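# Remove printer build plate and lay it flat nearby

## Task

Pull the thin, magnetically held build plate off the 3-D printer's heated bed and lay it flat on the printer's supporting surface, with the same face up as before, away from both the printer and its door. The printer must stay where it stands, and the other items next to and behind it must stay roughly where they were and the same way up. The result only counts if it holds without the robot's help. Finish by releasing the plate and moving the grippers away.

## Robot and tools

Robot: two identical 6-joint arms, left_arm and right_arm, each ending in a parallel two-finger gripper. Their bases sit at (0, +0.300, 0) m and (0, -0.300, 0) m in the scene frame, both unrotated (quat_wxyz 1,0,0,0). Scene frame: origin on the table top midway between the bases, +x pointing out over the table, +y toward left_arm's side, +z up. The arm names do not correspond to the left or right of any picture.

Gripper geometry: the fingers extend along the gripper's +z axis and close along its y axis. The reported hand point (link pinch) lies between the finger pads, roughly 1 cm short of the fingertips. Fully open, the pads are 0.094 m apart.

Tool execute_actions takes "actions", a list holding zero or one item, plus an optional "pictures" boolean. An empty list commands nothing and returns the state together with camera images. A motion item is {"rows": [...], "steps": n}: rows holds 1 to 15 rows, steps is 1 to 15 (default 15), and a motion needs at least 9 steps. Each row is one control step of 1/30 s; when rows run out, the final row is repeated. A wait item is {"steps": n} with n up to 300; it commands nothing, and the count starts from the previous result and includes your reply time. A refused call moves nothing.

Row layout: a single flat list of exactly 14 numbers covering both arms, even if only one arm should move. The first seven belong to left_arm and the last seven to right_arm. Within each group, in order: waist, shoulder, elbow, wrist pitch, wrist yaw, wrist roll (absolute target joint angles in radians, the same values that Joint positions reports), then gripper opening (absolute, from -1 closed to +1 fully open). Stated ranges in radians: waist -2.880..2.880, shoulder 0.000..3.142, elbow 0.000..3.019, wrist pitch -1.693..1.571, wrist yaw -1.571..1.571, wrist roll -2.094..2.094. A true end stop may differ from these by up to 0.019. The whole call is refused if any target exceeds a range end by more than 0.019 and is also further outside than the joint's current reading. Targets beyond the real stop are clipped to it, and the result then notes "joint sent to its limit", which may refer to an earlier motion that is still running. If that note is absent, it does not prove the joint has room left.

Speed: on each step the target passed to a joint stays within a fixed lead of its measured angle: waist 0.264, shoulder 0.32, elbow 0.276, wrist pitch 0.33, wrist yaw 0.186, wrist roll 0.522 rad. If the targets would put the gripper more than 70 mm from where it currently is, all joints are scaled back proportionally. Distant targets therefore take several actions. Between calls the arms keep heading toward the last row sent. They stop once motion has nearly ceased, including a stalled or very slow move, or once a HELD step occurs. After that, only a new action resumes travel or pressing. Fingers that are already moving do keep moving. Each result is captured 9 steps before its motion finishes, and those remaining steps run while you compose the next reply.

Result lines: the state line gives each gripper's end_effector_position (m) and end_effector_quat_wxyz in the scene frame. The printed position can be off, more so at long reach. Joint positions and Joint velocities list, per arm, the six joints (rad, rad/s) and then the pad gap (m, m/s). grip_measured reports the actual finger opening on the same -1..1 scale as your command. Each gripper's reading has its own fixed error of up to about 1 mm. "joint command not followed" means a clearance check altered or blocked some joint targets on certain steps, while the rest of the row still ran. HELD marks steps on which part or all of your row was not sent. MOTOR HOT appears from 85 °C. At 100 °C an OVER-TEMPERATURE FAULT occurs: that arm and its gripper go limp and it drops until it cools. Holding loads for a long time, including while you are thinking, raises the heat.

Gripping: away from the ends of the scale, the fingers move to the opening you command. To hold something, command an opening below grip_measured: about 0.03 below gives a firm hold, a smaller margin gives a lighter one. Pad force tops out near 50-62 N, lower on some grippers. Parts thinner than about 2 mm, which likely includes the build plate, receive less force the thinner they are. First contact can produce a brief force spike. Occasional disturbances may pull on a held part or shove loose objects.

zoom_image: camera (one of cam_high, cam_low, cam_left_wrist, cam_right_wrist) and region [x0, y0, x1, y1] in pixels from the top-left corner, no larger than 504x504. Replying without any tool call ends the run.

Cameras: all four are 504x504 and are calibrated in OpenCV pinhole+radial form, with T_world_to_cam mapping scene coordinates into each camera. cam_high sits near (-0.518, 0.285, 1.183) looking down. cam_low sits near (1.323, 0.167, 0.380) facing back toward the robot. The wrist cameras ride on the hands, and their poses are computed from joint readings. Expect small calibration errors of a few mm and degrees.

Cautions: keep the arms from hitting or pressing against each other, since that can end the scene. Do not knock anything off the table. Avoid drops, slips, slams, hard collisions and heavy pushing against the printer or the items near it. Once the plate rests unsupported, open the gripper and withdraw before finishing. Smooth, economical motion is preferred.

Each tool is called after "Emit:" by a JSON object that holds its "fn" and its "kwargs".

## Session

Emit:
{"fn": "execute_actions", "kwargs": {"actions": []}}

Emit:
{"fn": "show_instructions", "kwargs": {}}

Scene clock: 0.00 s of 4100.00 s.
left_arm: end_effector_position=(+0.5208, +0.3038, +0.4912) grip_measured=+1.000 end_effector_quat_wxyz=(+0.707, -0.004, +0.707, -0.006) | right_arm: end_effector_position=(+0.5163, -0.3074, +0.4839) grip_measured=+1.000 end_effector_quat_wxyz=(+0.700, +0.007, +0.714, -0.001)
Joint positions: left_arm=[ 0.014  1.051  1.046  0.006  0.017 -0.015  0.094] | right_arm=[-0.015  1.039  1.032 -0.011 -0.003  0.008  0.094]
Joint velocities: left_arm=[-0.005  0.005 -0.032  0.017  0.007 -0.007  0.   ] | right_arm=[-0.015 -0.005 -0.007  0.002  0.007 -0.051  0.   ]
Motor temperatures (°C, as the motors report them): left_arm=[27 27 28 28 28 27] | right_arm=[25 25 27 27 27 29]

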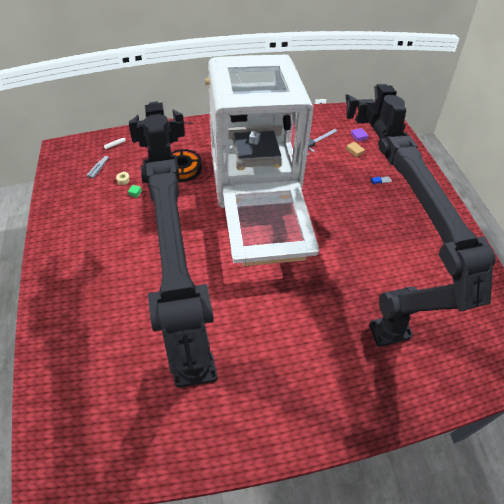

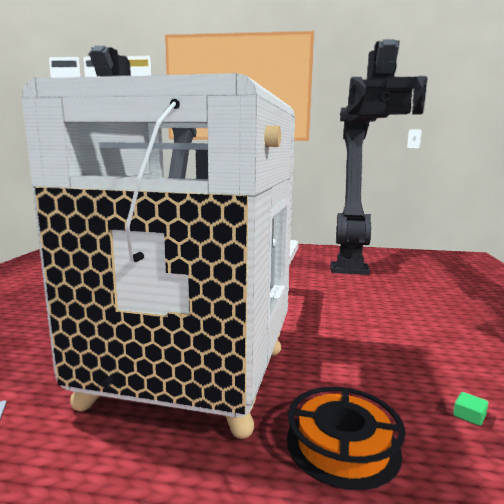

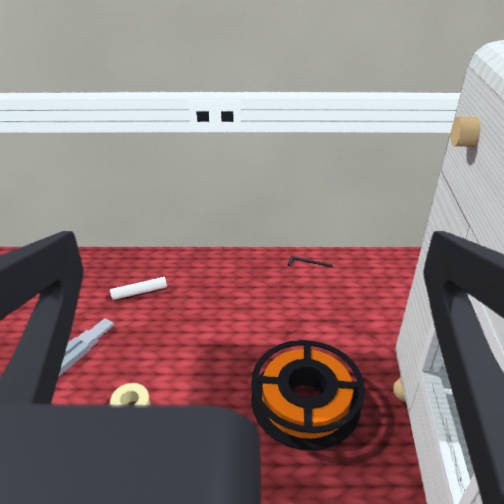

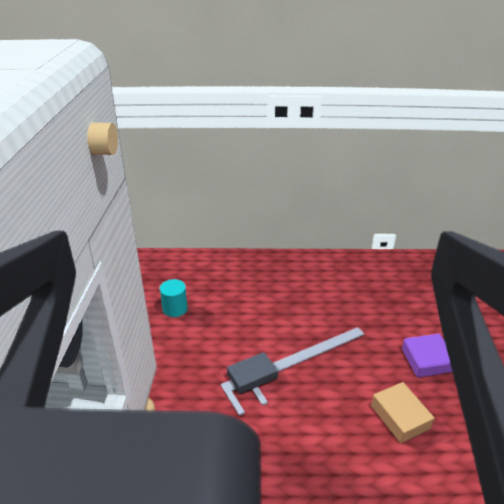

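Reference images for this scene: printer card page 3.

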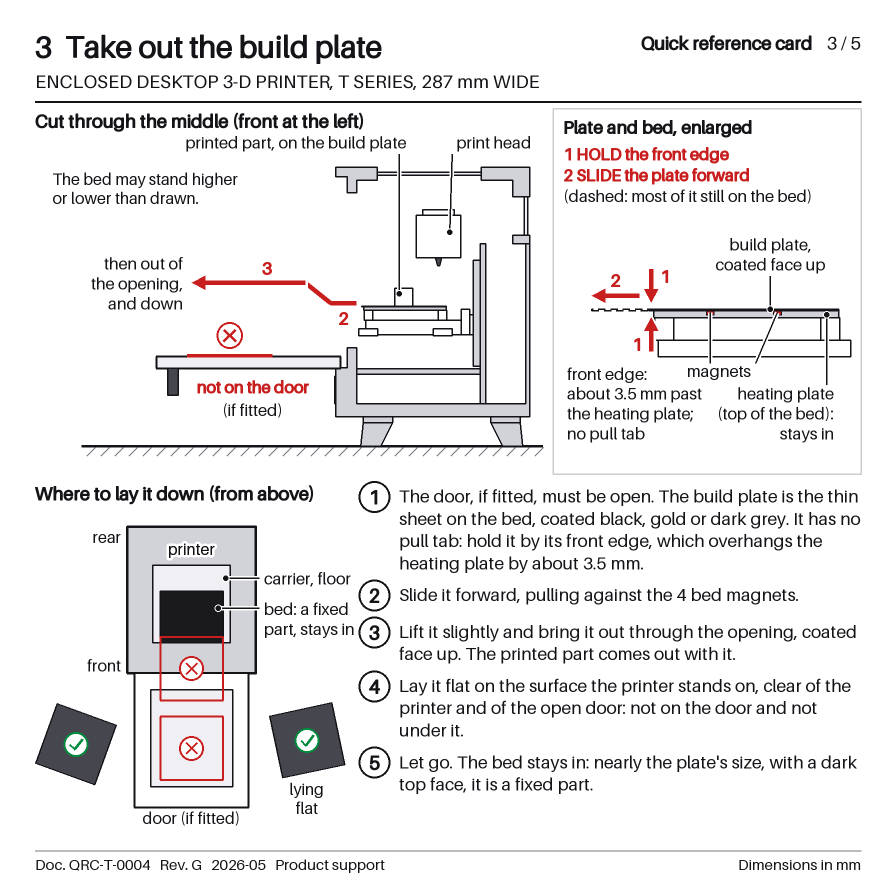

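Emit:
{"fn": "zoom_image", "kwargs": {"camera": "cam_high", "region": [190, 40, 340, 280]}}

Emit:
{"fn": "zoom_image", "kwargs": {"camera": "cam_high", "region": [215, 105, 315, 205]}}

Region (190, 40, 340, 280) of cam_high's 504x504 image, scaled by 2.100, with more detail than that image has; it fills the left 315 columns of this view, and the rest is white.

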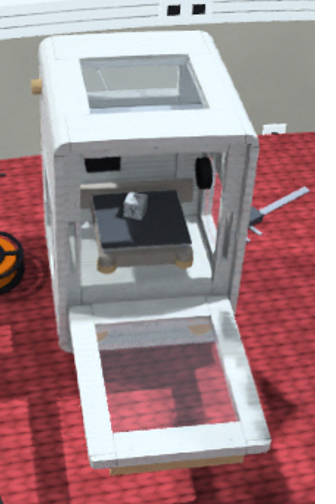

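Region (215, 105, 315, 205) of cam_high's 504x504 image, scaled by 5.040, with more detail than that image has.

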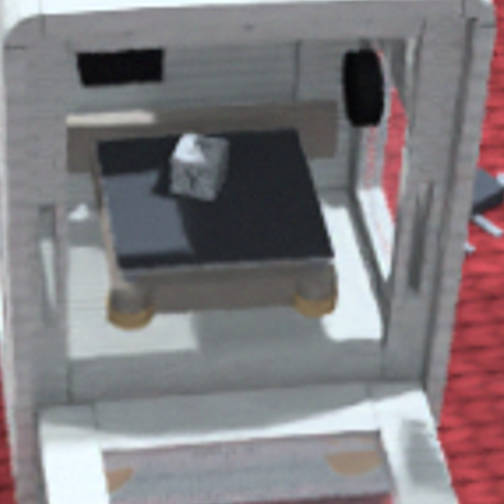

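Emit:
{"fn": "zoom_image", "kwargs": {"camera": "cam_right_wrist", "region": [30, 250, 190, 420]}}

Emit:
{"fn": "zoom_image", "kwargs": {"camera": "cam_low", "region": [220, 60, 320, 450]}}

Region (30, 250, 190, 420) of cam_right_wrist's 504x504 image, scaled by 2.965, with more detail than that image has; it fills the left 474 columns of this view, and the rest is white.

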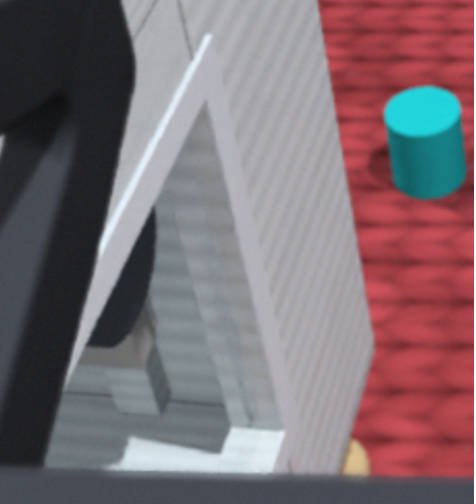

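Region (220, 60, 320, 450) of cam_low's 504x504 image, scaled by 1.292, with more detail than that image has; it fills the left 129 columns of this view, and the rest is white.

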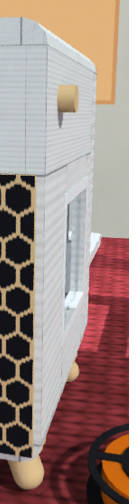

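Emit:
{"fn": "execute_actions", "kwargs": {"actions": [{"rows": [[0.0132,1.0509,1.0452,0.0067,0.0163,-0.0137,0.999,-0.015,1.039,1.032,-0.011,-0.003,0.008,1],[0.0108,1.0505,1.0429,0.0087,0.0140,-0.0098,0.995,-0.015,1.039,1.032,-0.011,-0.003,0.008,1],[0.0070,1.0500,1.0392,0.0120,0.0105,-0.0035,0.989,-0.015,1.039,1.032,-0.011,-0.003,0.008,1],[0.0017,1.0492,1.0341,0.0164,0.0056,0.0052,0.981,-0.015,1.039,1.032,-0.011,-0.003,0.008,1],[-0.0050,1.0484,1.0277,0.0222,-0.0005,0.0162,0.970,-0.015,1.039,1.032,-0.011,-0.003,0.008,1],[-0.0130,1.0474,1.0202,0.0288,-0.0079,0.0294,0.958,-0.015,1.039,1.032,-0.011,-0.003,0.008,1],[-0.0222,1.0464,1.0116,0.0367,-0.0164,0.0447,0.944,-0.015,1.039,1.032,-0.011,-0.003,0.008,1],[-0.0326,1.0454,1.0021,0.0454,-0.0260,0.0621,0.927,-0.015,1.039,1.032,-0.011,-0.003,0.008,1],[-0.0442,1.0445,0.9918,0.0551,-0.0367,0.0813,0.909,-0.015,1.039,1.032,-0.011,-0.003,0.008,1],[-0.0568,1.0438,0.9809,0.0656,-0.0483,0.1025,0.889,-0.015,1.039,1.032,-0.011,-0.003,0.008,1],[-0.0704,1.0432,0.9693,0.0769,-0.0609,0.1254,0.867,-0.015,1.039,1.032,-0.011,-0.003,0.008,1],[-0.0850,1.0430,0.9573,0.0891,-0.0743,0.1499,0.844,-0.015,1.039,1.032,-0.011,-0.003,0.008,1],[-0.1004,1.0430,0.9450,0.1018,-0.0885,0.1761,0.819,-0.015,1.039,1.032,-0.011,-0.003,0.008,1],[-0.1166,1.0435,0.9324,0.1153,-0.1034,0.2038,0.793,-0.015,1.039,1.032,-0.011,-0.003,0.008,1],[-0.1335,1.0444,0.9198,0.1292,-0.1189,0.2328,0.766,-0.015,1.039,1.032,-0.011,-0.003,0.008,1]], "steps": 15}]}}

Emit:
{"fn": "execute_actions", "kwargs": {"actions": [{"rows": [[-0.1511,1.0458,0.9072,0.1436,-0.1351,0.2632,0.737,-0.015,1.039,1.032,-0.011,-0.003,0.008,1],[-0.1693,1.0479,0.8946,0.1588,-0.1518,0.2948,0.707,-0.015,1.039,1.032,-0.011,-0.003,0.008,1],[-0.1881,1.0505,0.8823,0.1742,-0.1691,0.3276,0.676,-0.015,1.039,1.032,-0.011,-0.003,0.008,1],[-0.2073,1.0538,0.8702,0.1901,-0.1867,0.3614,0.644,-0.015,1.039,1.032,-0.011,-0.003,0.008,1],[-0.2269,1.0579,0.8584,0.2065,-0.2047,0.3962,0.611,-0.015,1.039,1.032,-0.011,-0.003,0.008,1],[-0.2469,1.0628,0.8471,0.2232,-0.2231,0.4319,0.577,-0.015,1.039,1.032,-0.011,-0.003,0.008,1],[-0.2671,1.0684,0.8362,0.2402,-0.2415,0.4683,0.543,-0.015,1.039,1.032,-0.011,-0.003,0.008,1],[-0.2876,1.0749,0.8258,0.2576,-0.2603,0.5055,0.508,-0.015,1.039,1.032,-0.011,-0.003,0.008,1],[-0.3083,1.0823,0.8160,0.2754,-0.2793,0.5433,0.472,-0.015,1.039,1.032,-0.011,-0.003,0.008,1],[-0.3291,1.0905,0.8067,0.2935,-0.2983,0.5816,0.436,-0.015,1.039,1.032,-0.011,-0.003,0.008,1],[-0.3499,1.0996,0.7981,0.3117,-0.3173,0.6203,0.399,-0.015,1.039,1.032,-0.011,-0.003,0.008,1],[-0.3708,1.1096,0.7900,0.3304,-0.3363,0.6594,0.362,-0.015,1.039,1.032,-0.011,-0.003,0.008,1],[-0.3916,1.1206,0.7826,0.3494,-0.3553,0.6988,0.325,-0.015,1.039,1.032,-0.011,-0.003,0.008,1],[-0.4124,1.1323,0.7757,0.3685,-0.3742,0.7384,0.287,-0.015,1.039,1.032,-0.011,-0.003,0.008,1],[-0.4330,1.1450,0.7695,0.3880,-0.3930,0.7780,0.25,-0.015,1.039,1.032,-0.011,-0.003,0.008,1]], "steps": 15}]}}

Emit:
{"fn": "execute_actions", "kwargs": {"actions": [{"rows": [[-0.4534,1.1585,0.7639,0.4077,-0.4116,0.8176,0.213,-0.015,1.039,1.032,-0.011,-0.003,0.008,1],[-0.4736,1.1728,0.7588,0.4276,-0.4299,0.8572,0.175,-0.015,1.039,1.032,-0.011,-0.003,0.008,1],[-0.4936,1.1878,0.7543,0.4477,-0.4481,0.8966,0.138,-0.015,1.039,1.032,-0.011,-0.003,0.008,1],[-0.5132,1.2036,0.7503,0.4681,-0.4658,0.9357,0.101,-0.015,1.039,1.032,-0.011,-0.003,0.008,1],[-0.5324,1.2200,0.7468,0.4885,-0.4832,0.9744,0.064,-0.015,1.039,1.032,-0.011,-0.003,0.008,1],[-0.5513,1.2371,0.7438,0.5092,-0.5003,1.0127,0.028,-0.015,1.039,1.032,-0.011,-0.003,0.008,1],[-0.5698,1.2546,0.7412,0.5299,-0.5171,1.0505,-0.008,-0.015,1.039,1.032,-0.011,-0.003,0.008,1],[-0.5877,1.2727,0.7389,0.5508,-0.5333,1.0877,-0.043,-0.015,1.039,1.032,-0.011,-0.003,0.008,1],[-0.6052,1.2911,0.7371,0.5715,-0.5490,1.1241,-0.077,-0.015,1.039,1.032,-0.011,-0.003,0.008,1],[-0.6222,1.3097,0.7355,0.5922,-0.5644,1.1598,-0.111,-0.015,1.039,1.032,-0.011,-0.003,0.008,1],[-0.6386,1.3286,0.7342,0.6129,-0.5792,1.1946,-0.144,-0.015,1.039,1.032,-0.011,-0.003,0.008,1],[-0.6544,1.3476,0.7332,0.6334,-0.5934,1.2284,-0.176,-0.015,1.039,1.032,-0.011,-0.003,0.008,1],[-0.6696,1.3665,0.7324,0.6536,-0.6071,1.2612,-0.207,-0.015,1.039,1.032,-0.011,-0.003,0.008,1],[-0.6841,1.3854,0.7317,0.6737,-0.6201,1.2928,-0.237,-0.015,1.039,1.032,-0.011,-0.003,0.008,1],[-0.6980,1.4040,0.7312,0.6932,-0.6326,1.3232,-0.266,-0.015,1.039,1.032,-0.011,-0.003,0.008,1]], "steps": 15}]}}

Emit:
{"fn": "execute_actions", "kwargs": {"actions": [{"rows": [[-0.7111,1.4222,0.7308,0.7122,-0.6443,1.3522,-0.293,-0.015,1.039,1.032,-0.011,-0.003,0.008,1],[-0.7236,1.4400,0.7306,0.7306,-0.6555,1.3799,-0.319,-0.015,1.039,1.032,-0.011,-0.003,0.008,1],[-0.7352,1.4572,0.7304,0.7484,-0.6659,1.4061,-0.344,-0.015,1.039,1.032,-0.011,-0.003,0.008,1],[-0.7461,1.4737,0.7302,0.7655,-0.6757,1.4306,-0.367,-0.015,1.039,1.032,-0.011,-0.003,0.008,1],[-0.7562,1.4893,0.7301,0.7815,-0.6847,1.4535,-0.389,-0.015,1.039,1.032,-0.011,-0.003,0.008,1],[-0.7655,1.5040,0.7301,0.7965,-0.6930,1.4747,-0.409,-0.015,1.039,1.032,-0.011,-0.003,0.008,1],[-0.7739,1.5176,0.73,0.8105,-0.7005,1.4939,-0.427,-0.015,1.039,1.032,-0.011,-0.003,0.008,1],[-0.7814,1.5300,0.73,0.8231,-0.7072,1.5113,-0.444,-0.015,1.039,1.032,-0.011,-0.003,0.008,1],[-0.7880,1.5411,0.73,0.8345,-0.7131,1.5266,-0.458,-0.015,1.039,1.032,-0.011,-0.003,0.008,1],[-0.7937,1.5508,0.73,0.8443,-0.7182,1.5398,-0.470,-0.015,1.039,1.032,-0.011,-0.003,0.008,1],[-0.7984,1.5589,0.73,0.8526,-0.7223,1.5508,-0.481,-0.015,1.039,1.032,-0.011,-0.003,0.008,1],[-0.8021,1.5654,0.73,0.8592,-0.7256,1.5595,-0.489,-0.015,1.039,1.032,-0.011,-0.003,0.008,1],[-0.8048,1.5701,0.73,0.8640,-0.7280,1.5658,-0.495,-0.015,1.039,1.032,-0.011,-0.003,0.008,1],[-0.8064,1.5730,0.73,0.8670,-0.7295,1.5697,-0.499,-0.015,1.039,1.032,-0.011,-0.003,0.008,1],[-0.807,1.574,0.73,0.868,-0.730,1.571,-0.5,-0.015,1.039,1.032,-0.011,-0.003,0.008,1]], "steps": 15}]}}

Emit:
{"fn": "execute_actions", "kwargs": {"actions": [{"steps": 20}], "pictures": true}}

Scene clock: 16.03 s of 4100.00 s.
left_arm: end_effector_position=(+0.5207, +0.3047, +0.4842) grip_measured=+0.965 end_effector_quat_wxyz=(+0.704, -0.006, +0.711, +0.002) | right_arm: end_effector_position=(+0.5163, -0.3074, +0.4839) grip_measured=+1.000 end_effector_quat_wxyz=(+0.700, +0.007, +0.714, -0.001)
Joint positions: left_arm=[ 0.01   1.051  1.035  0.006 -0.001 -0.006  0.092] | right_arm=[-0.015  1.039  1.032 -0.011 -0.003  0.008  0.094]
Joint velocities: left_arm=[-0.112 -0.005 -0.168 -0.002 -0.154  0.081 -0.01 ] | right_arm=[ 0.005 -0.015 -0.007  0.002 -0.037  0.095  0.   ]
Motor temperatures (°C, as the motors report them): left_arm=[27 27 32 28 28 27] | right_arm=[25 26 32 28 27 29]
Steps of this call (steps 1 to 90: nothing new was sent; then 12.83 s passed at rest; steps 91 to 96: the first 6 steps of this action). Readings (joint positions):
91: left_arm=[0.014 1.051 1.046 0.006 0.017 -0.015] | right_arm=[-0.015 1.039 1.032 -0.011 -0.003 0.008]
92: left_arm=[0.014 1.051 1.046 0.006 0.017 -0.015] | right_arm=[-0.015 1.039 1.032 -0.011 -0.003 0.008]
94: left_arm=[0.013 1.051 1.043 0.006 0.011 -0.013] | right_arm=[-0.015 1.039 1.032 -0.011 -0.003 0.008]
96: the state above

Scene clock: 16.53 s of 4100.00 s.
left_arm: end_effector_position=(+0.5067, +0.2293, +0.4167) grip_measured=+0.595 end_effector_quat_wxyz=(+0.692, +0.105, +0.707, +0.102) | right_arm: end_effector_position=(+0.5163, -0.3074, +0.4839) grip_measured=+1.000 end_effector_quat_wxyz=(+0.700, +0.007, +0.714, -0.001)
Joint positions: left_arm=[-0.206  1.051  0.865  0.165 -0.206  0.289  0.075] | right_arm=[-0.015  1.039  1.032 -0.011 -0.003  0.008  0.094]
Joint velocities: left_arm=[-0.601 -0.015 -0.32   0.481 -0.447  0.842 -0.033] | right_arm=[-0.015 -0.005 -0.012 -0.007 -0.037 -0.066  0.   ]
Motor temperatures (°C, as the motors report them): left_arm=[27 27 32 28 28 27] | right_arm=[25 26 32 28 27 29]
Steps of this call (steps 1 to 9: the last 9 steps of your previous action; steps 10 to 15: the first 6 steps of this action). Readings (joint positions):
10: left_arm=[-0.113 1.051 0.927 0.091 -0.120 0.149] | right_arm=[-0.015 1.039 1.032 -0.011 -0.003 0.008]
11: left_arm=[-0.131 1.051 0.914 0.104 -0.136 0.174] | right_arm=[-0.015 1.039 1.032 -0.011 -0.003 0.008]
13: left_arm=[-0.168 1.051 0.889 0.133 -0.170 0.228] | right_arm=[-0.015 1.039 1.032 -0.011 -0.003 0.008]
15: the state above

Scene clock: 17.03 s of 4100.00 s.
left_arm: end_effector_position=(+0.4886, +0.1161, +0.3447) grip_measured=+0.048 end_effector_quat_wxyz=(+0.651, +0.296, +0.641, +0.277) | right_arm: end_effector_position=(+0.5163, -0.3074, +0.4839) grip_measured=+1.000 end_effector_quat_wxyz=(+0.700, +0.007, +0.714, -0.001)
Joint positions: left_arm=[-0.513  1.19   0.749  0.443 -0.483  0.836  0.049] | right_arm=[-0.015  1.039  1.032 -0.011 -0.003  0.008  0.094]
Joint velocities: left_arm=[-0.562  0.493 -0.105  0.579 -0.491  1.165 -0.036] | right_arm=[-0.005 -0.005 -0.007 -0.007 -0.007  0.051  0.   ]
Motor temperatures (°C, as the motors report them): left_arm=[27 27 32 28 28 27] | right_arm=[25 26 32 28 27 29]
Steps of this call (steps 1 to 9: the last 9 steps of your previous action; steps 10 to 15: the first 6 steps of this action). Readings (joint positions):
10: left_arm=[-0.412 1.112 0.777 0.346 -0.393 0.643] | right_arm=[-0.015 1.039 1.032 -0.011 -0.003 0.008]
11: left_arm=[-0.433 1.126 0.770 0.365 -0.412 0.681] | right_arm=[-0.015 1.039 1.032 -0.011 -0.003 0.008]
13: left_arm=[-0.473 1.157 0.759 0.404 -0.448 0.759] | right_arm=[-0.015 1.039 1.032 -0.011 -0.003 0.008]
15: the state above

Scene clock: 17.53 s of 4100.00 s.
left_arm: end_effector_position=(+0.4703, +0.0134, +0.2619) grip_measured=-0.397 end_effector_quat_wxyz=(+0.569, +0.455, +0.538, +0.424) | right_arm: end_effector_position=(+0.5163, -0.3074, +0.4839) grip_measured=+1.000 end_effector_quat_wxyz=(+0.700, +0.007, +0.714, -0.001)
Joint positions: left_arm=[-0.745  1.46   0.731  0.738 -0.683  1.349  0.028] | right_arm=[-0.015  1.039  1.032 -0.011 -0.003  0.008  0.094]
Joint velocities: left_arm=[-0.317  0.484 -0.012  0.476 -0.242  0.711 -0.02 ] | right_arm=[ 0.015 -0.005 -0.002  0.002 -0.022  0.037  0.   ]
Motor temperatures (°C, as the motors report them): left_arm=[27 27 32 28 28 27] | right_arm=[25 26 32 28 27 29]
Steps of this call (steps 1 to 9: the last 9 steps of your previous action; steps 10 to 15: the first 6 steps of this action). Readings (joint positions):
10: left_arm=[-0.683 1.372 0.733 0.648 -0.631 1.200] | right_arm=[-0.015 1.039 1.032 -0.011 -0.003 0.008]
11: left_arm=[-0.697 1.390 0.733 0.668 -0.643 1.232] | right_arm=[-0.015 1.039 1.032 -0.011 -0.003 0.008]
13: left_arm=[-0.722 1.426 0.732 0.705 -0.664 1.293] | right_arm=[-0.015 1.039 1.032 -0.011 -0.003 0.008]
15: the state above

Scene clock: 18.20 s of 4100.00 s.
left_arm: end_effector_position=(+0.4605, -0.0136, +0.2297) grip_measured=-0.498 end_effector_quat_wxyz=(+0.526, +0.511, +0.485, +0.477) | right_arm: end_effector_position=(+0.5163, -0.3074, +0.4839) grip_measured=+1.000 end_effector_quat_wxyz=(+0.700, +0.007, +0.714, -0.001)
Joint positions: left_arm=[-0.804  1.56   0.728  0.843 -0.728  1.555  0.024] | right_arm=[-0.015  1.039  1.032 -0.011 -0.003  0.008  0.094]
Joint velocities: left_arm=[-0.015 -0.005  0.007  0.002  0.022 -0.022  0.   ] | right_arm=[-0.005  0.005 -0.007  0.002  0.051 -0.022  0.   ]
Motor temperatures (°C, as the motors report them): left_arm=[27 27 32 28 28 27] | right_arm=[25 26 32 28 27 29]
Kept back: nothing.
Steps of this call (steps 1 to 9: the last 9 steps of your previous action; steps 10 to 20: the robot went on to your last target). Readings (joint positions):
1: left_arm=[-0.755 1.476 0.731 0.754 -0.691 1.375] | right_arm=[-0.015 1.039 1.032 -0.011 -0.003 0.008]
2: left_arm=[-0.764 1.491 0.731 0.769 -0.698 1.399] | right_arm=[-0.015 1.039 1.032 -0.011 -0.003 0.008]
4: left_arm=[-0.779 1.517 0.730 0.795 -0.711 1.442] | right_arm=[-0.015 1.039 1.032 -0.011 -0.003 0.008]
8: left_arm=[-0.800 1.552 0.729 0.829 -0.725 1.506] | right_arm=[-0.015 1.039 1.032 -0.011 -0.003 0.008]
20: the state above
camera_calibration (this result's frames):
cam_left_wrist: T_world_to_cam=[[0.0169983, -0.0330166, -0.99931, 0.220059], [-0.524406, 0.850663, -0.0370256, 0.264078], [0.851299, 0.524674, -0.00285427, -0.259872], [0, 0, 0, 1]] pos_world=[0.355973, -0.0810278, 0.228943]

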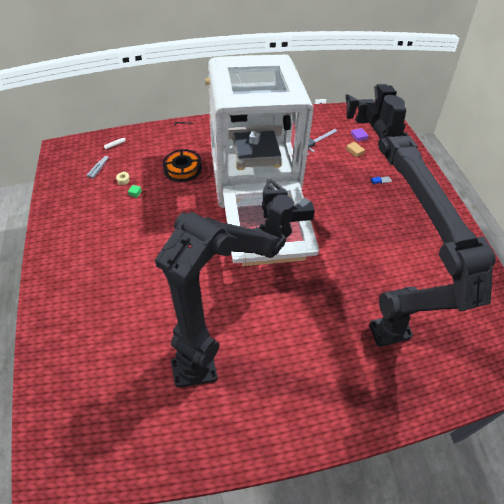

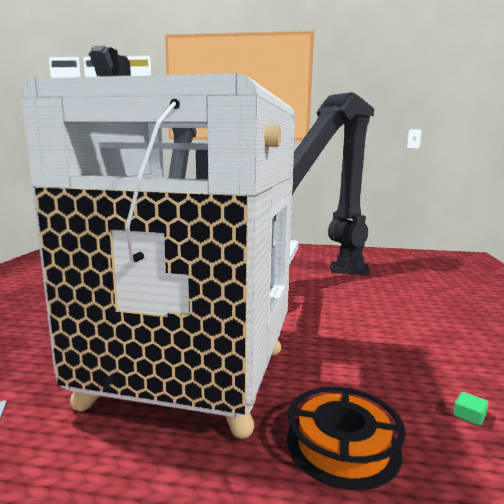

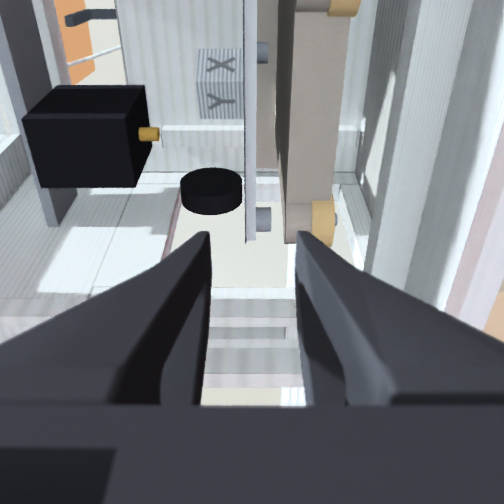

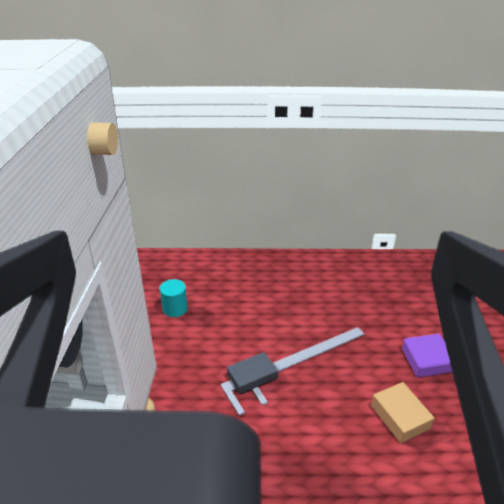

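Emit:
{"fn": "zoom_image", "kwargs": {"camera": "cam_left_wrist", "region": [190, 150, 350, 270]}}

Emit:
{"fn": "zoom_image", "kwargs": {"camera": "cam_left_wrist", "region": [180, 0, 380, 150]}}

Region (190, 150, 350, 270) of cam_left_wrist's 504x504 image, scaled by 3.150, with more detail than that image has; it fills the top 378 rows of this view, and the rest is white.

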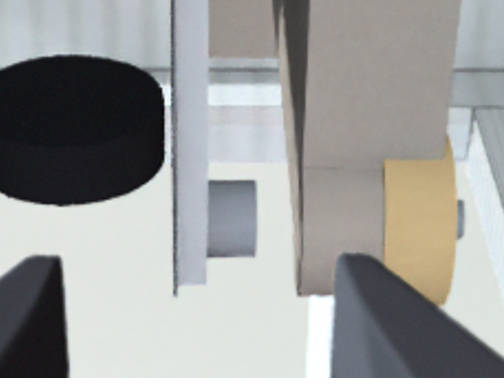

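Region (180, 0, 380, 150) of cam_left_wrist's 504x504 image, scaled by 2.520, with more detail than that image has; it fills the top 378 rows of this view, and the rest is white.

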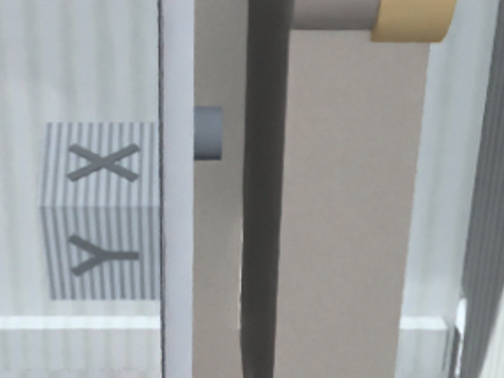

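Emit:
{"fn": "execute_actions", "kwargs": {"actions": [{"rows": [[-0.7975,1.5744,0.7756,0.8359,-0.7255,1.571,-0.501,-0.015,1.039,1.032,-0.011,-0.003,0.008,1],[-0.7962,1.5757,0.7773,0.8355,-0.7242,1.571,-0.504,-0.015,1.039,1.032,-0.011,-0.003,0.008,1],[-0.7940,1.5777,0.7801,0.8349,-0.7221,1.571,-0.510,-0.015,1.039,1.032,-0.011,-0.003,0.008,1],[-0.7911,1.5804,0.7838,0.8341,-0.7192,1.571,-0.517,-0.015,1.039,1.032,-0.011,-0.003,0.008,1],[-0.7875,1.5838,0.7885,0.8331,-0.7156,1.571,-0.526,-0.015,1.039,1.032,-0.011,-0.003,0.008,1],[-0.7833,1.5877,0.7939,0.8319,-0.7114,1.571,-0.536,-0.015,1.039,1.032,-0.011,-0.003,0.008,1],[-0.7785,1.5922,0.8001,0.8306,-0.7067,1.571,-0.548,-0.015,1.039,1.032,-0.011,-0.003,0.008,1],[-0.7732,1.5972,0.8069,0.8292,-0.7014,1.571,-0.561,-0.015,1.039,1.032,-0.011,-0.003,0.008,1],[-0.7675,1.6025,0.8143,0.8276,-0.6958,1.571,-0.576,-0.015,1.039,1.032,-0.011,-0.003,0.008,1],[-0.7614,1.6082,0.8222,0.8259,-0.6897,1.571,-0.591,-0.015,1.039,1.032,-0.011,-0.003,0.008,1],[-0.7549,1.6142,0.8305,0.8241,-0.6833,1.571,-0.607,-0.015,1.039,1.032,-0.011,-0.003,0.008,1],[-0.7483,1.6205,0.8391,0.8223,-0.6767,1.571,-0.623,-0.015,1.039,1.032,-0.011,-0.003,0.008,1],[-0.7414,1.6269,0.8479,0.8204,-0.6699,1.571,-0.640,-0.015,1.039,1.032,-0.011,-0.003,0.008,1],[-0.7344,1.6334,0.8569,0.8184,-0.6630,1.571,-0.658,-0.015,1.039,1.032,-0.011,-0.003,0.008,1],[-0.7274,1.6400,0.8660,0.8165,-0.6560,1.571,-0.675,-0.015,1.039,1.032,-0.011,-0.003,0.008,1]], "steps": 15}]}}

Emit:
{"fn": "execute_actions", "kwargs": {"actions": [{"rows": [[-0.7203,1.6466,0.8751,0.8146,-0.6490,1.571,-0.692,-0.015,1.039,1.032,-0.011,-0.003,0.008,1],[-0.7133,1.6531,0.8841,0.8126,-0.6421,1.571,-0.710,-0.015,1.039,1.032,-0.011,-0.003,0.008,1],[-0.7064,1.6595,0.8929,0.8107,-0.6353,1.571,-0.727,-0.015,1.039,1.032,-0.011,-0.003,0.008,1],[-0.6998,1.6658,0.9015,0.8089,-0.6287,1.571,-0.743,-0.015,1.039,1.032,-0.011,-0.003,0.008,1],[-0.6933,1.6718,0.9098,0.8071,-0.6223,1.571,-0.759,-0.015,1.039,1.032,-0.011,-0.003,0.008,1],[-0.6872,1.6775,0.9177,0.8054,-0.6162,1.571,-0.774,-0.015,1.039,1.032,-0.011,-0.003,0.008,1],[-0.6815,1.6828,0.9251,0.8038,-0.6106,1.571,-0.789,-0.015,1.039,1.032,-0.011,-0.003,0.008,1],[-0.6762,1.6878,0.9319,0.8024,-0.6053,1.571,-0.802,-0.015,1.039,1.032,-0.011,-0.003,0.008,1],[-0.6714,1.6923,0.9381,0.8011,-0.6006,1.571,-0.814,-0.015,1.039,1.032,-0.011,-0.003,0.008,1],[-0.6672,1.6962,0.9435,0.7999,-0.5964,1.571,-0.824,-0.015,1.039,1.032,-0.011,-0.003,0.008,1],[-0.6636,1.6996,0.9482,0.7989,-0.5928,1.571,-0.833,-0.015,1.039,1.032,-0.011,-0.003,0.008,1],[-0.6607,1.7023,0.9519,0.7981,-0.5899,1.571,-0.840,-0.015,1.039,1.032,-0.011,-0.003,0.008,1],[-0.6585,1.7043,0.9547,0.7975,-0.5878,1.571,-0.846,-0.015,1.039,1.032,-0.011,-0.003,0.008,1],[-0.6572,1.7056,0.9564,0.7971,-0.5865,1.571,-0.849,-0.015,1.039,1.032,-0.011,-0.003,0.008,1],[-0.6567,1.706,0.957,0.797,-0.586,1.571,-0.85,-0.015,1.039,1.032,-0.011,-0.003,0.008,1]], "steps": 15}]}}

Emit:
{"fn": "execute_actions", "kwargs": {"actions": [{"steps": 18}], "pictures": true}}

Scene clock: 25.60 s of 4100.00 s.
left_arm: end_effector_position=(+0.4629, -0.0151, +0.2322) grip_measured=-0.529 end_effector_quat_wxyz=(+0.529, +0.511, +0.482, +0.476) | right_arm: end_effector_position=(+0.5163, -0.3074, +0.4839) grip_measured=+1.000 end_effector_quat_wxyz=(+0.700, +0.007, +0.714, -0.001)
Joint positions: left_arm=[-0.8    1.561  0.735  0.843 -0.717  1.559  0.022] | right_arm=[-0.015  1.039  1.032 -0.011 -0.003  0.008  0.094]
Joint velocities: left_arm=[ 0.063  0.024  0.125 -0.017  0.066 -0.007 -0.011] | right_arm=[-0.015  0.005 -0.002 -0.007 -0.022  0.037  0.   ]
Motor temperatures (°C, as the motors report them): left_arm=[27 27 31 28 28 27] | right_arm=[25 26 32 28 27 29]
Steps of this call (steps 1 to 30: the robot went on to your last target; steps 31 to 90: nothing new was sent; then 4.20 s passed at rest; steps 91 to 96: the first 6 steps of this action). Readings (joint positions):
91: left_arm=[-0.804 1.560 0.728 0.843 -0.728 1.559] | right_arm=[-0.015 1.039 1.032 -0.011 -0.003 0.008]
92: left_arm=[-0.804 1.560 0.728 0.843 -0.727 1.559] | right_arm=[-0.015 1.039 1.032 -0.011 -0.003 0.008]
94: left_arm=[-0.803 1.560 0.730 0.843 -0.724 1.559] | right_arm=[-0.015 1.039 1.032 -0.011 -0.003 0.008]
96: the state above

Scene clock: 26.10 s of 4100.00 s.
left_arm: end_effector_position=(+0.5222, -0.0128, +0.2400) grip_measured=-0.765 end_effector_quat_wxyz=(+0.535, +0.504, +0.481, +0.478) | right_arm: end_effector_position=(+0.5163, -0.3074, +0.4839) grip_measured=+1.000 end_effector_quat_wxyz=(+0.700, +0.007, +0.714, -0.001)
Joint positions: left_arm=[-0.705  1.644  0.857  0.824 -0.624  1.559  0.011] | right_arm=[-0.015  1.039  1.032 -0.011 -0.003  0.008  0.094]
Joint velocities: left_arm=[ 0.181  0.181  0.222 -0.051  0.183 -0.022 -0.014] | right_arm=[-0.015 -0.015 -0.002  0.007 -0.007 -0.007  0.   ]
Motor temperatures (°C, as the motors report them): left_arm=[27 27 31 28 28 27] | right_arm=[25 26 32 28 27 29]
Steps of this call (steps 1 to 9: the last 9 steps of your previous action; steps 10 to 15: the first 6 steps of this action). Readings (joint positions):
10: left_arm=[-0.741 1.611 0.814 0.834 -0.657 1.559] | right_arm=[-0.015 1.039 1.032 -0.011 -0.003 0.008]
11: left_arm=[-0.733 1.618 0.823 0.832 -0.650 1.559] | right_arm=[-0.015 1.039 1.032 -0.011 -0.003 0.008]
13: left_arm=[-0.719 1.631 0.840 0.828 -0.637 1.559] | right_arm=[-0.015 1.039 1.032 -0.011 -0.003 0.008]
15: the state above

Scene clock: 26.70 s of 4100.00 s.
left_arm: end_effector_position=(+0.5497, -0.0065, +0.2408) grip_measured=-0.848 end_effector_quat_wxyz=(+0.534, +0.501, +0.482, +0.481) | right_arm: end_effector_position=(+0.5163, -0.3074, +0.4839) grip_measured=+1.000 end_effector_quat_wxyz=(+0.700, +0.007, +0.714, -0.001)
Joint positions: left_arm=[-0.66   1.683  0.91   0.812 -0.588  1.559  0.007] | right_arm=[-0.015  1.039  1.032 -0.011 -0.003  0.008  0.094]
Joint velocities: left_arm=[-0.005 -0.024 -0.017  0.007 -0.007 -0.095  0.001] | right_arm=[-0.015 -0.015 -0.007  0.007 -0.081 -0.022  0.   ]
Motor temperatures (°C, as the motors report them): left_arm=[27 27 32 28 28 27] | right_arm=[25 26 32 28 27 29]
Kept back: nothing.
Steps of this call (steps 1 to 9: the last 9 steps of your previous action; steps 10 to 18: the robot went on to your last target). Readings (joint positions):
1: left_arm=[-0.698 1.651 0.865 0.822 -0.617 1.559] | right_arm=[-0.015 1.039 1.032 -0.011 -0.003 0.008]
2: left_arm=[-0.692 1.656 0.872 0.820 -0.612 1.559] | right_arm=[-0.015 1.039 1.032 -0.011 -0.003 0.008]
4: left_arm=[-0.681 1.667 0.886 0.817 -0.602 1.559] | right_arm=[-0.015 1.039 1.032 -0.011 -0.003 0.008]
8: left_arm=[-0.665 1.680 0.905 0.813 -0.590 1.559] | right_arm=[-0.015 1.039 1.032 -0.011 -0.003 0.008]
18: the state above
camera_calibration (this result's frames):
cam_left_wrist: T_world_to_cam=[[0.0406945, -0.0452976, -0.998144, 0.216541], [-0.526594, 0.848, -0.0599531, 0.311952], [0.849142, 0.528057, 0.0106556, -0.34157], [0, 0, 0, 1]] pos_world=[0.445501, -0.074358, 0.238482]

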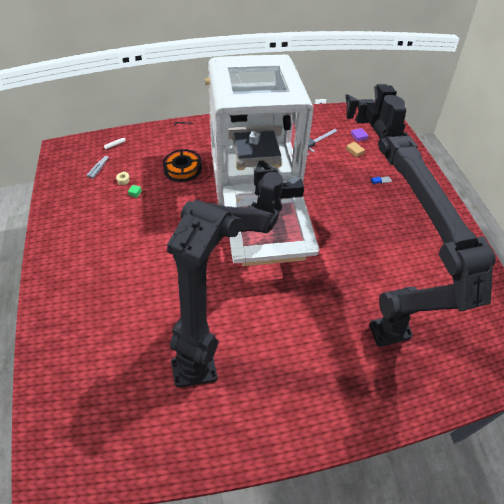

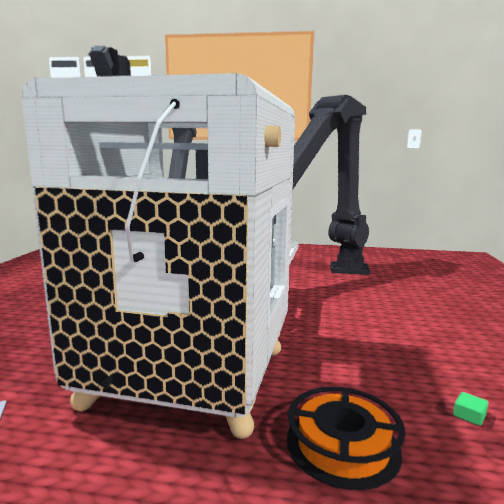

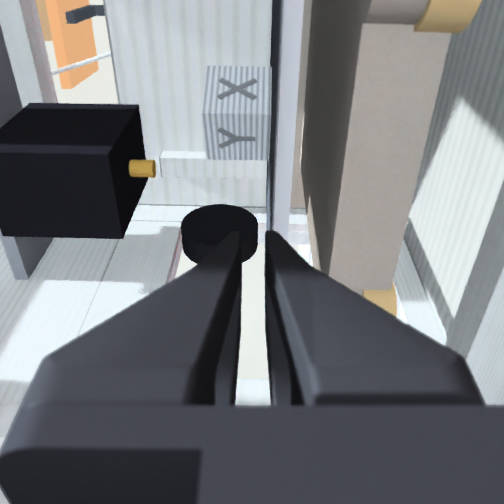

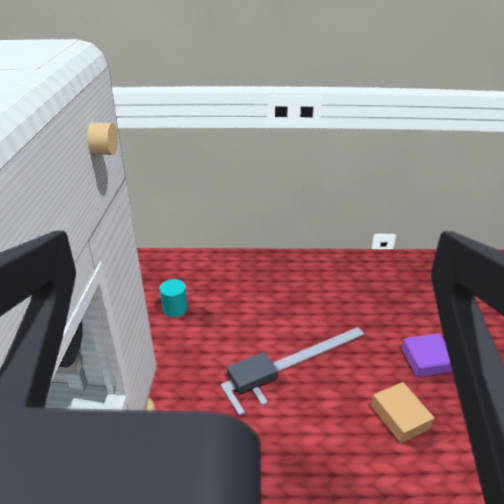

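Emit:
{"fn": "zoom_image", "kwargs": {"camera": "cam_left_wrist", "region": [220, 0, 500, 130]}}

Emit:
{"fn": "zoom_image", "kwargs": {"camera": "cam_left_wrist", "region": [220, 130, 340, 260]}}

Region (220, 0, 500, 130) of cam_left_wrist's 504x504 image, scaled by 1.800, with more detail than that image has; it fills the top 234 rows of this view, and the rest is white.

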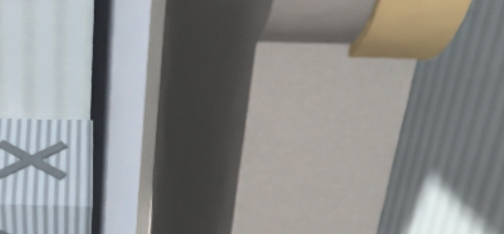

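Region (220, 130, 340, 260) of cam_left_wrist's 504x504 image, scaled by 3.877, with more detail than that image has; it fills the left 465 columns of this view, and the rest is white.

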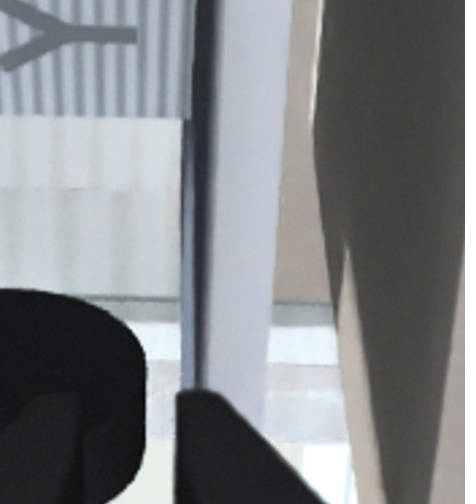

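Emit:
{"fn": "zoom_image", "kwargs": {"camera": "cam_left_wrist", "region": [320, 120, 460, 220]}}

Emit:
{"fn": "zoom_image", "kwargs": {"camera": "cam_left_wrist", "region": [255, 20, 325, 120]}}

Region (320, 120, 460, 220) of cam_left_wrist's 504x504 image, scaled by 3.600, with more detail than that image has; it fills the top 360 rows of this view, and the rest is white.

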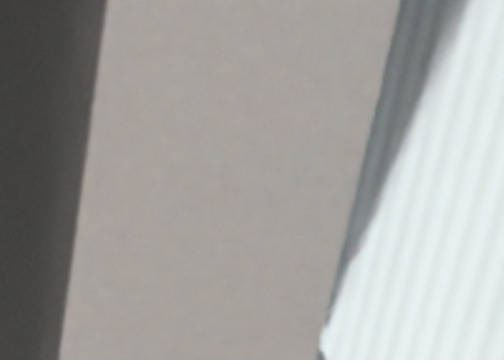

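Region (255, 20, 325, 120) of cam_left_wrist's 504x504 image, scaled by 5.040, with more detail than that image has; it fills the left 353 columns of this view, and the rest is white.

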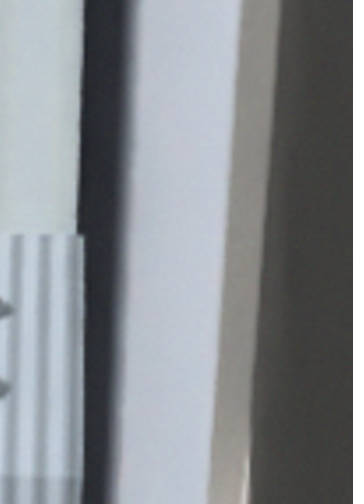

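Emit:
{"fn": "execute_actions", "kwargs": {"actions": [{"rows": [[-0.6567,1.7063,0.9574,0.7967,-0.5859,1.571,-0.85,-0.015,1.039,1.032,-0.011,-0.003,0.008,1],[-0.6567,1.7072,0.9583,0.7958,-0.5858,1.571,-0.85,-0.015,1.039,1.032,-0.011,-0.003,0.008,1],[-0.6567,1.7086,0.9599,0.7945,-0.5855,1.571,-0.85,-0.015,1.039,1.032,-0.011,-0.003,0.008,1],[-0.6567,1.7103,0.9619,0.7928,-0.5851,1.571,-0.85,-0.015,1.039,1.032,-0.011,-0.003,0.008,1],[-0.6567,1.7124,0.9642,0.7908,-0.5847,1.571,-0.85,-0.015,1.039,1.032,-0.011,-0.003,0.008,1],[-0.6567,1.7147,0.9668,0.7886,-0.5842,1.571,-0.85,-0.015,1.039,1.032,-0.011,-0.003,0.008,1],[-0.6567,1.7171,0.9695,0.7862,-0.5837,1.571,-0.85,-0.015,1.039,1.032,-0.011,-0.003,0.008,1],[-0.6567,1.7196,0.9722,0.7838,-0.5833,1.571,-0.85,-0.015,1.039,1.032,-0.011,-0.003,0.008,1],[-0.6567,1.7220,0.9749,0.7814,-0.5828,1.571,-0.85,-0.015,1.039,1.032,-0.011,-0.003,0.008,1],[-0.6567,1.7243,0.9775,0.7792,-0.5823,1.571,-0.85,-0.015,1.039,1.032,-0.011,-0.003,0.008,1],[-0.6567,1.7264,0.9798,0.7772,-0.5819,1.571,-0.85,-0.015,1.039,1.032,-0.011,-0.003,0.008,1],[-0.6567,1.7281,0.9818,0.7755,-0.5815,1.571,-0.85,-0.015,1.039,1.032,-0.011,-0.003,0.008,1],[-0.6567,1.7295,0.9834,0.7742,-0.5812,1.571,-0.85,-0.015,1.039,1.032,-0.011,-0.003,0.008,1],[-0.6567,1.7304,0.9843,0.7733,-0.5811,1.571,-0.85,-0.015,1.039,1.032,-0.011,-0.003,0.008,1],[-0.6567,1.7307,0.9847,0.773,-0.581,1.571,-0.85,-0.015,1.039,1.032,-0.011,-0.003,0.008,1]], "steps": 15}]}}

Emit:
{"fn": "execute_actions", "kwargs": {"actions": [{"steps": 18}], "pictures": true}}

Scene clock: 33.53 s of 4100.00 s.
left_arm: end_effector_position=(+0.5504, -0.0072, +0.2399) grip_measured=-0.848 end_effector_quat_wxyz=(+0.533, +0.503, +0.482, +0.480) | right_arm: end_effector_position=(+0.5163, -0.3074, +0.4839) grip_measured=+1.000 end_effector_quat_wxyz=(+0.700, +0.007, +0.714, -0.001)
Joint positions: left_arm=[-0.66   1.685  0.913  0.807 -0.587  1.559  0.007] | right_arm=[-0.015  1.039  1.032 -0.011 -0.003  0.008  0.094]
Joint velocities: left_arm=[-0.005  0.034  0.066 -0.042 -0.007 -0.066  0.001] | right_arm=[-0.015 -0.015  0.007 -0.017 -0.007  0.037  0.   ]
Motor temperatures (°C, as the motors report them): left_arm=[27 27 32 28 28 27] | right_arm=[25 26 32 28 27 29]
Steps of this call (steps 1 to 15: the robot went on to your last target; steps 16 to 90: nothing new was sent; then 3.63 s passed at rest; steps 91 to 96: the first 6 steps of this action). Readings (joint positions):
91: left_arm=[-0.660 1.683 0.910 0.812 -0.588 1.559] | right_arm=[-0.015 1.039 1.032 -0.011 -0.003 0.008]
92: left_arm=[-0.660 1.683 0.910 0.812 -0.588 1.559] | right_arm=[-0.015 1.039 1.032 -0.011 -0.003 0.008]
94: left_arm=[-0.660 1.683 0.910 0.811 -0.588 1.559] | right_arm=[-0.015 1.039 1.032 -0.011 -0.003 0.008]
96: the state above

Scene clock: 34.13 s of 4100.00 s.
left_arm: end_effector_position=(+0.5572, -0.0131, +0.2332) grip_measured=-0.848 end_effector_quat_wxyz=(+0.527, +0.511, +0.483, +0.478) | right_arm: end_effector_position=(+0.5163, -0.3074, +0.4839) grip_measured=+1.000 end_effector_quat_wxyz=(+0.700, +0.007, +0.714, -0.001)
Joint positions: left_arm=[-0.66   1.708  0.936  0.787 -0.583  1.559  0.007] | right_arm=[-0.015  1.039  1.032 -0.011 -0.003  0.008  0.094]
Joint velocities: left_arm=[-0.005 -0.015 -0.002 -0.007  0.037 -0.051  0.001] | right_arm=[ 0.005  0.005 -0.012 -0.002 -0.081  0.007  0.   ]
Motor temperatures (°C, as the motors report them): left_arm=[27 27 32 28 28 27] | right_arm=[25 26 32 28 27 29]
Kept back: nothing.
Steps of this call (steps 1 to 9: the last 9 steps of your previous action; steps 10 to 18: the robot went on to your last target). Readings (joint positions):
1: left_arm=[-0.660 1.686 0.915 0.805 -0.587 1.559] | right_arm=[-0.015 1.039 1.032 -0.011 -0.003 0.008]
2: left_arm=[-0.660 1.689 0.918 0.803 -0.586 1.559] | right_arm=[-0.015 1.039 1.032 -0.011 -0.003 0.008]
4: left_arm=[-0.660 1.694 0.924 0.799 -0.585 1.559] | right_arm=[-0.015 1.039 1.032 -0.011 -0.003 0.008]
8: left_arm=[-0.660 1.704 0.934 0.791 -0.584 1.559] | right_arm=[-0.015 1.039 1.032 -0.011 -0.003 0.008]
18: the state above
camera_calibration (this result's frames):
cam_left_wrist: T_world_to_cam=[[0.0219345, -0.0308603, -0.999283, 0.219207], [-0.523616, 0.851117, -0.0377781, 0.314274], [0.851672, 0.524069, 0.0025099, -0.343901], [0, 0, 0, 1]] pos_world=[0.452642, -0.0804914, 0.231786]

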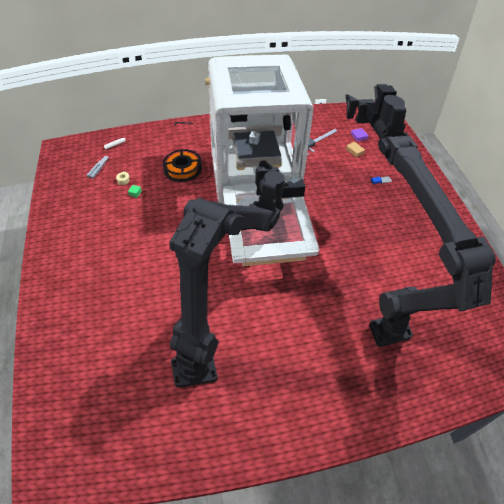

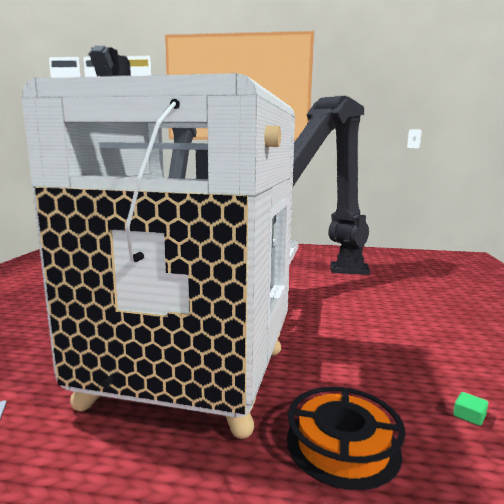

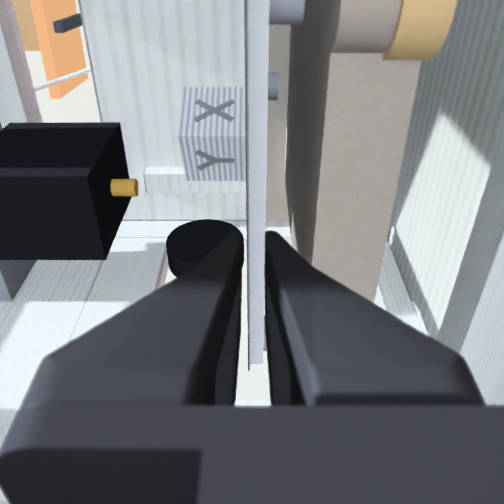

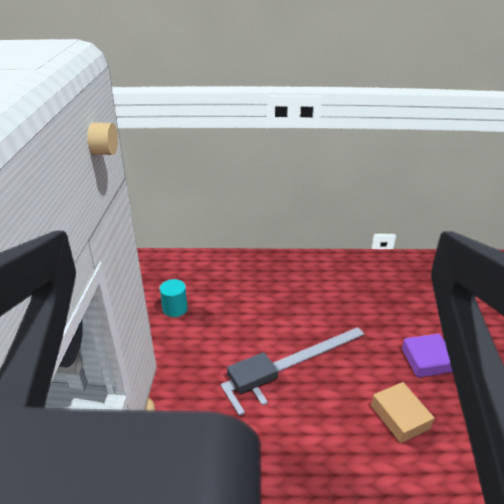

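Emit:
{"fn": "zoom_image", "kwargs": {"camera": "cam_left_wrist", "region": [215, 300, 295, 410]}}

Emit:
{"fn": "zoom_image", "kwargs": {"camera": "cam_left_wrist", "region": [215, 170, 295, 270]}}

Region (215, 300, 295, 410) of cam_left_wrist's 504x504 image, scaled by 4.582, with more detail than that image has; it fills the left 367 columns of this view, and the rest is white.

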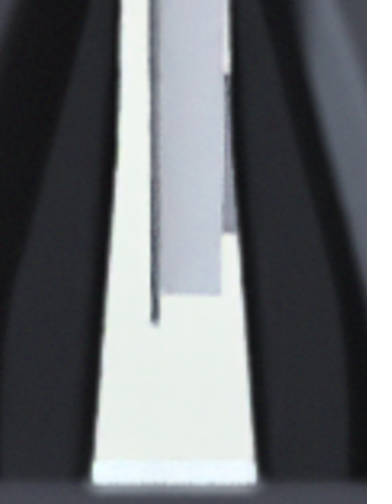

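Region (215, 170, 295, 270) of cam_left_wrist's 504x504 image, scaled by 5.040, with more detail than that image has; it fills the left 403 columns of this view, and the rest is white.

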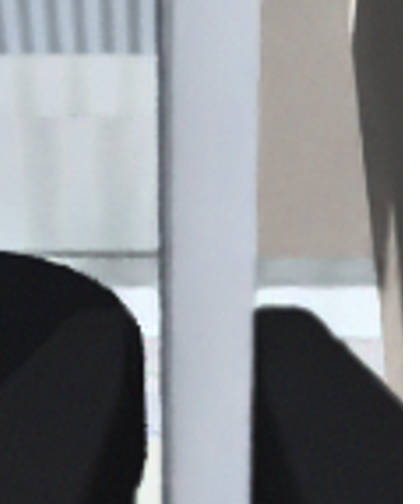

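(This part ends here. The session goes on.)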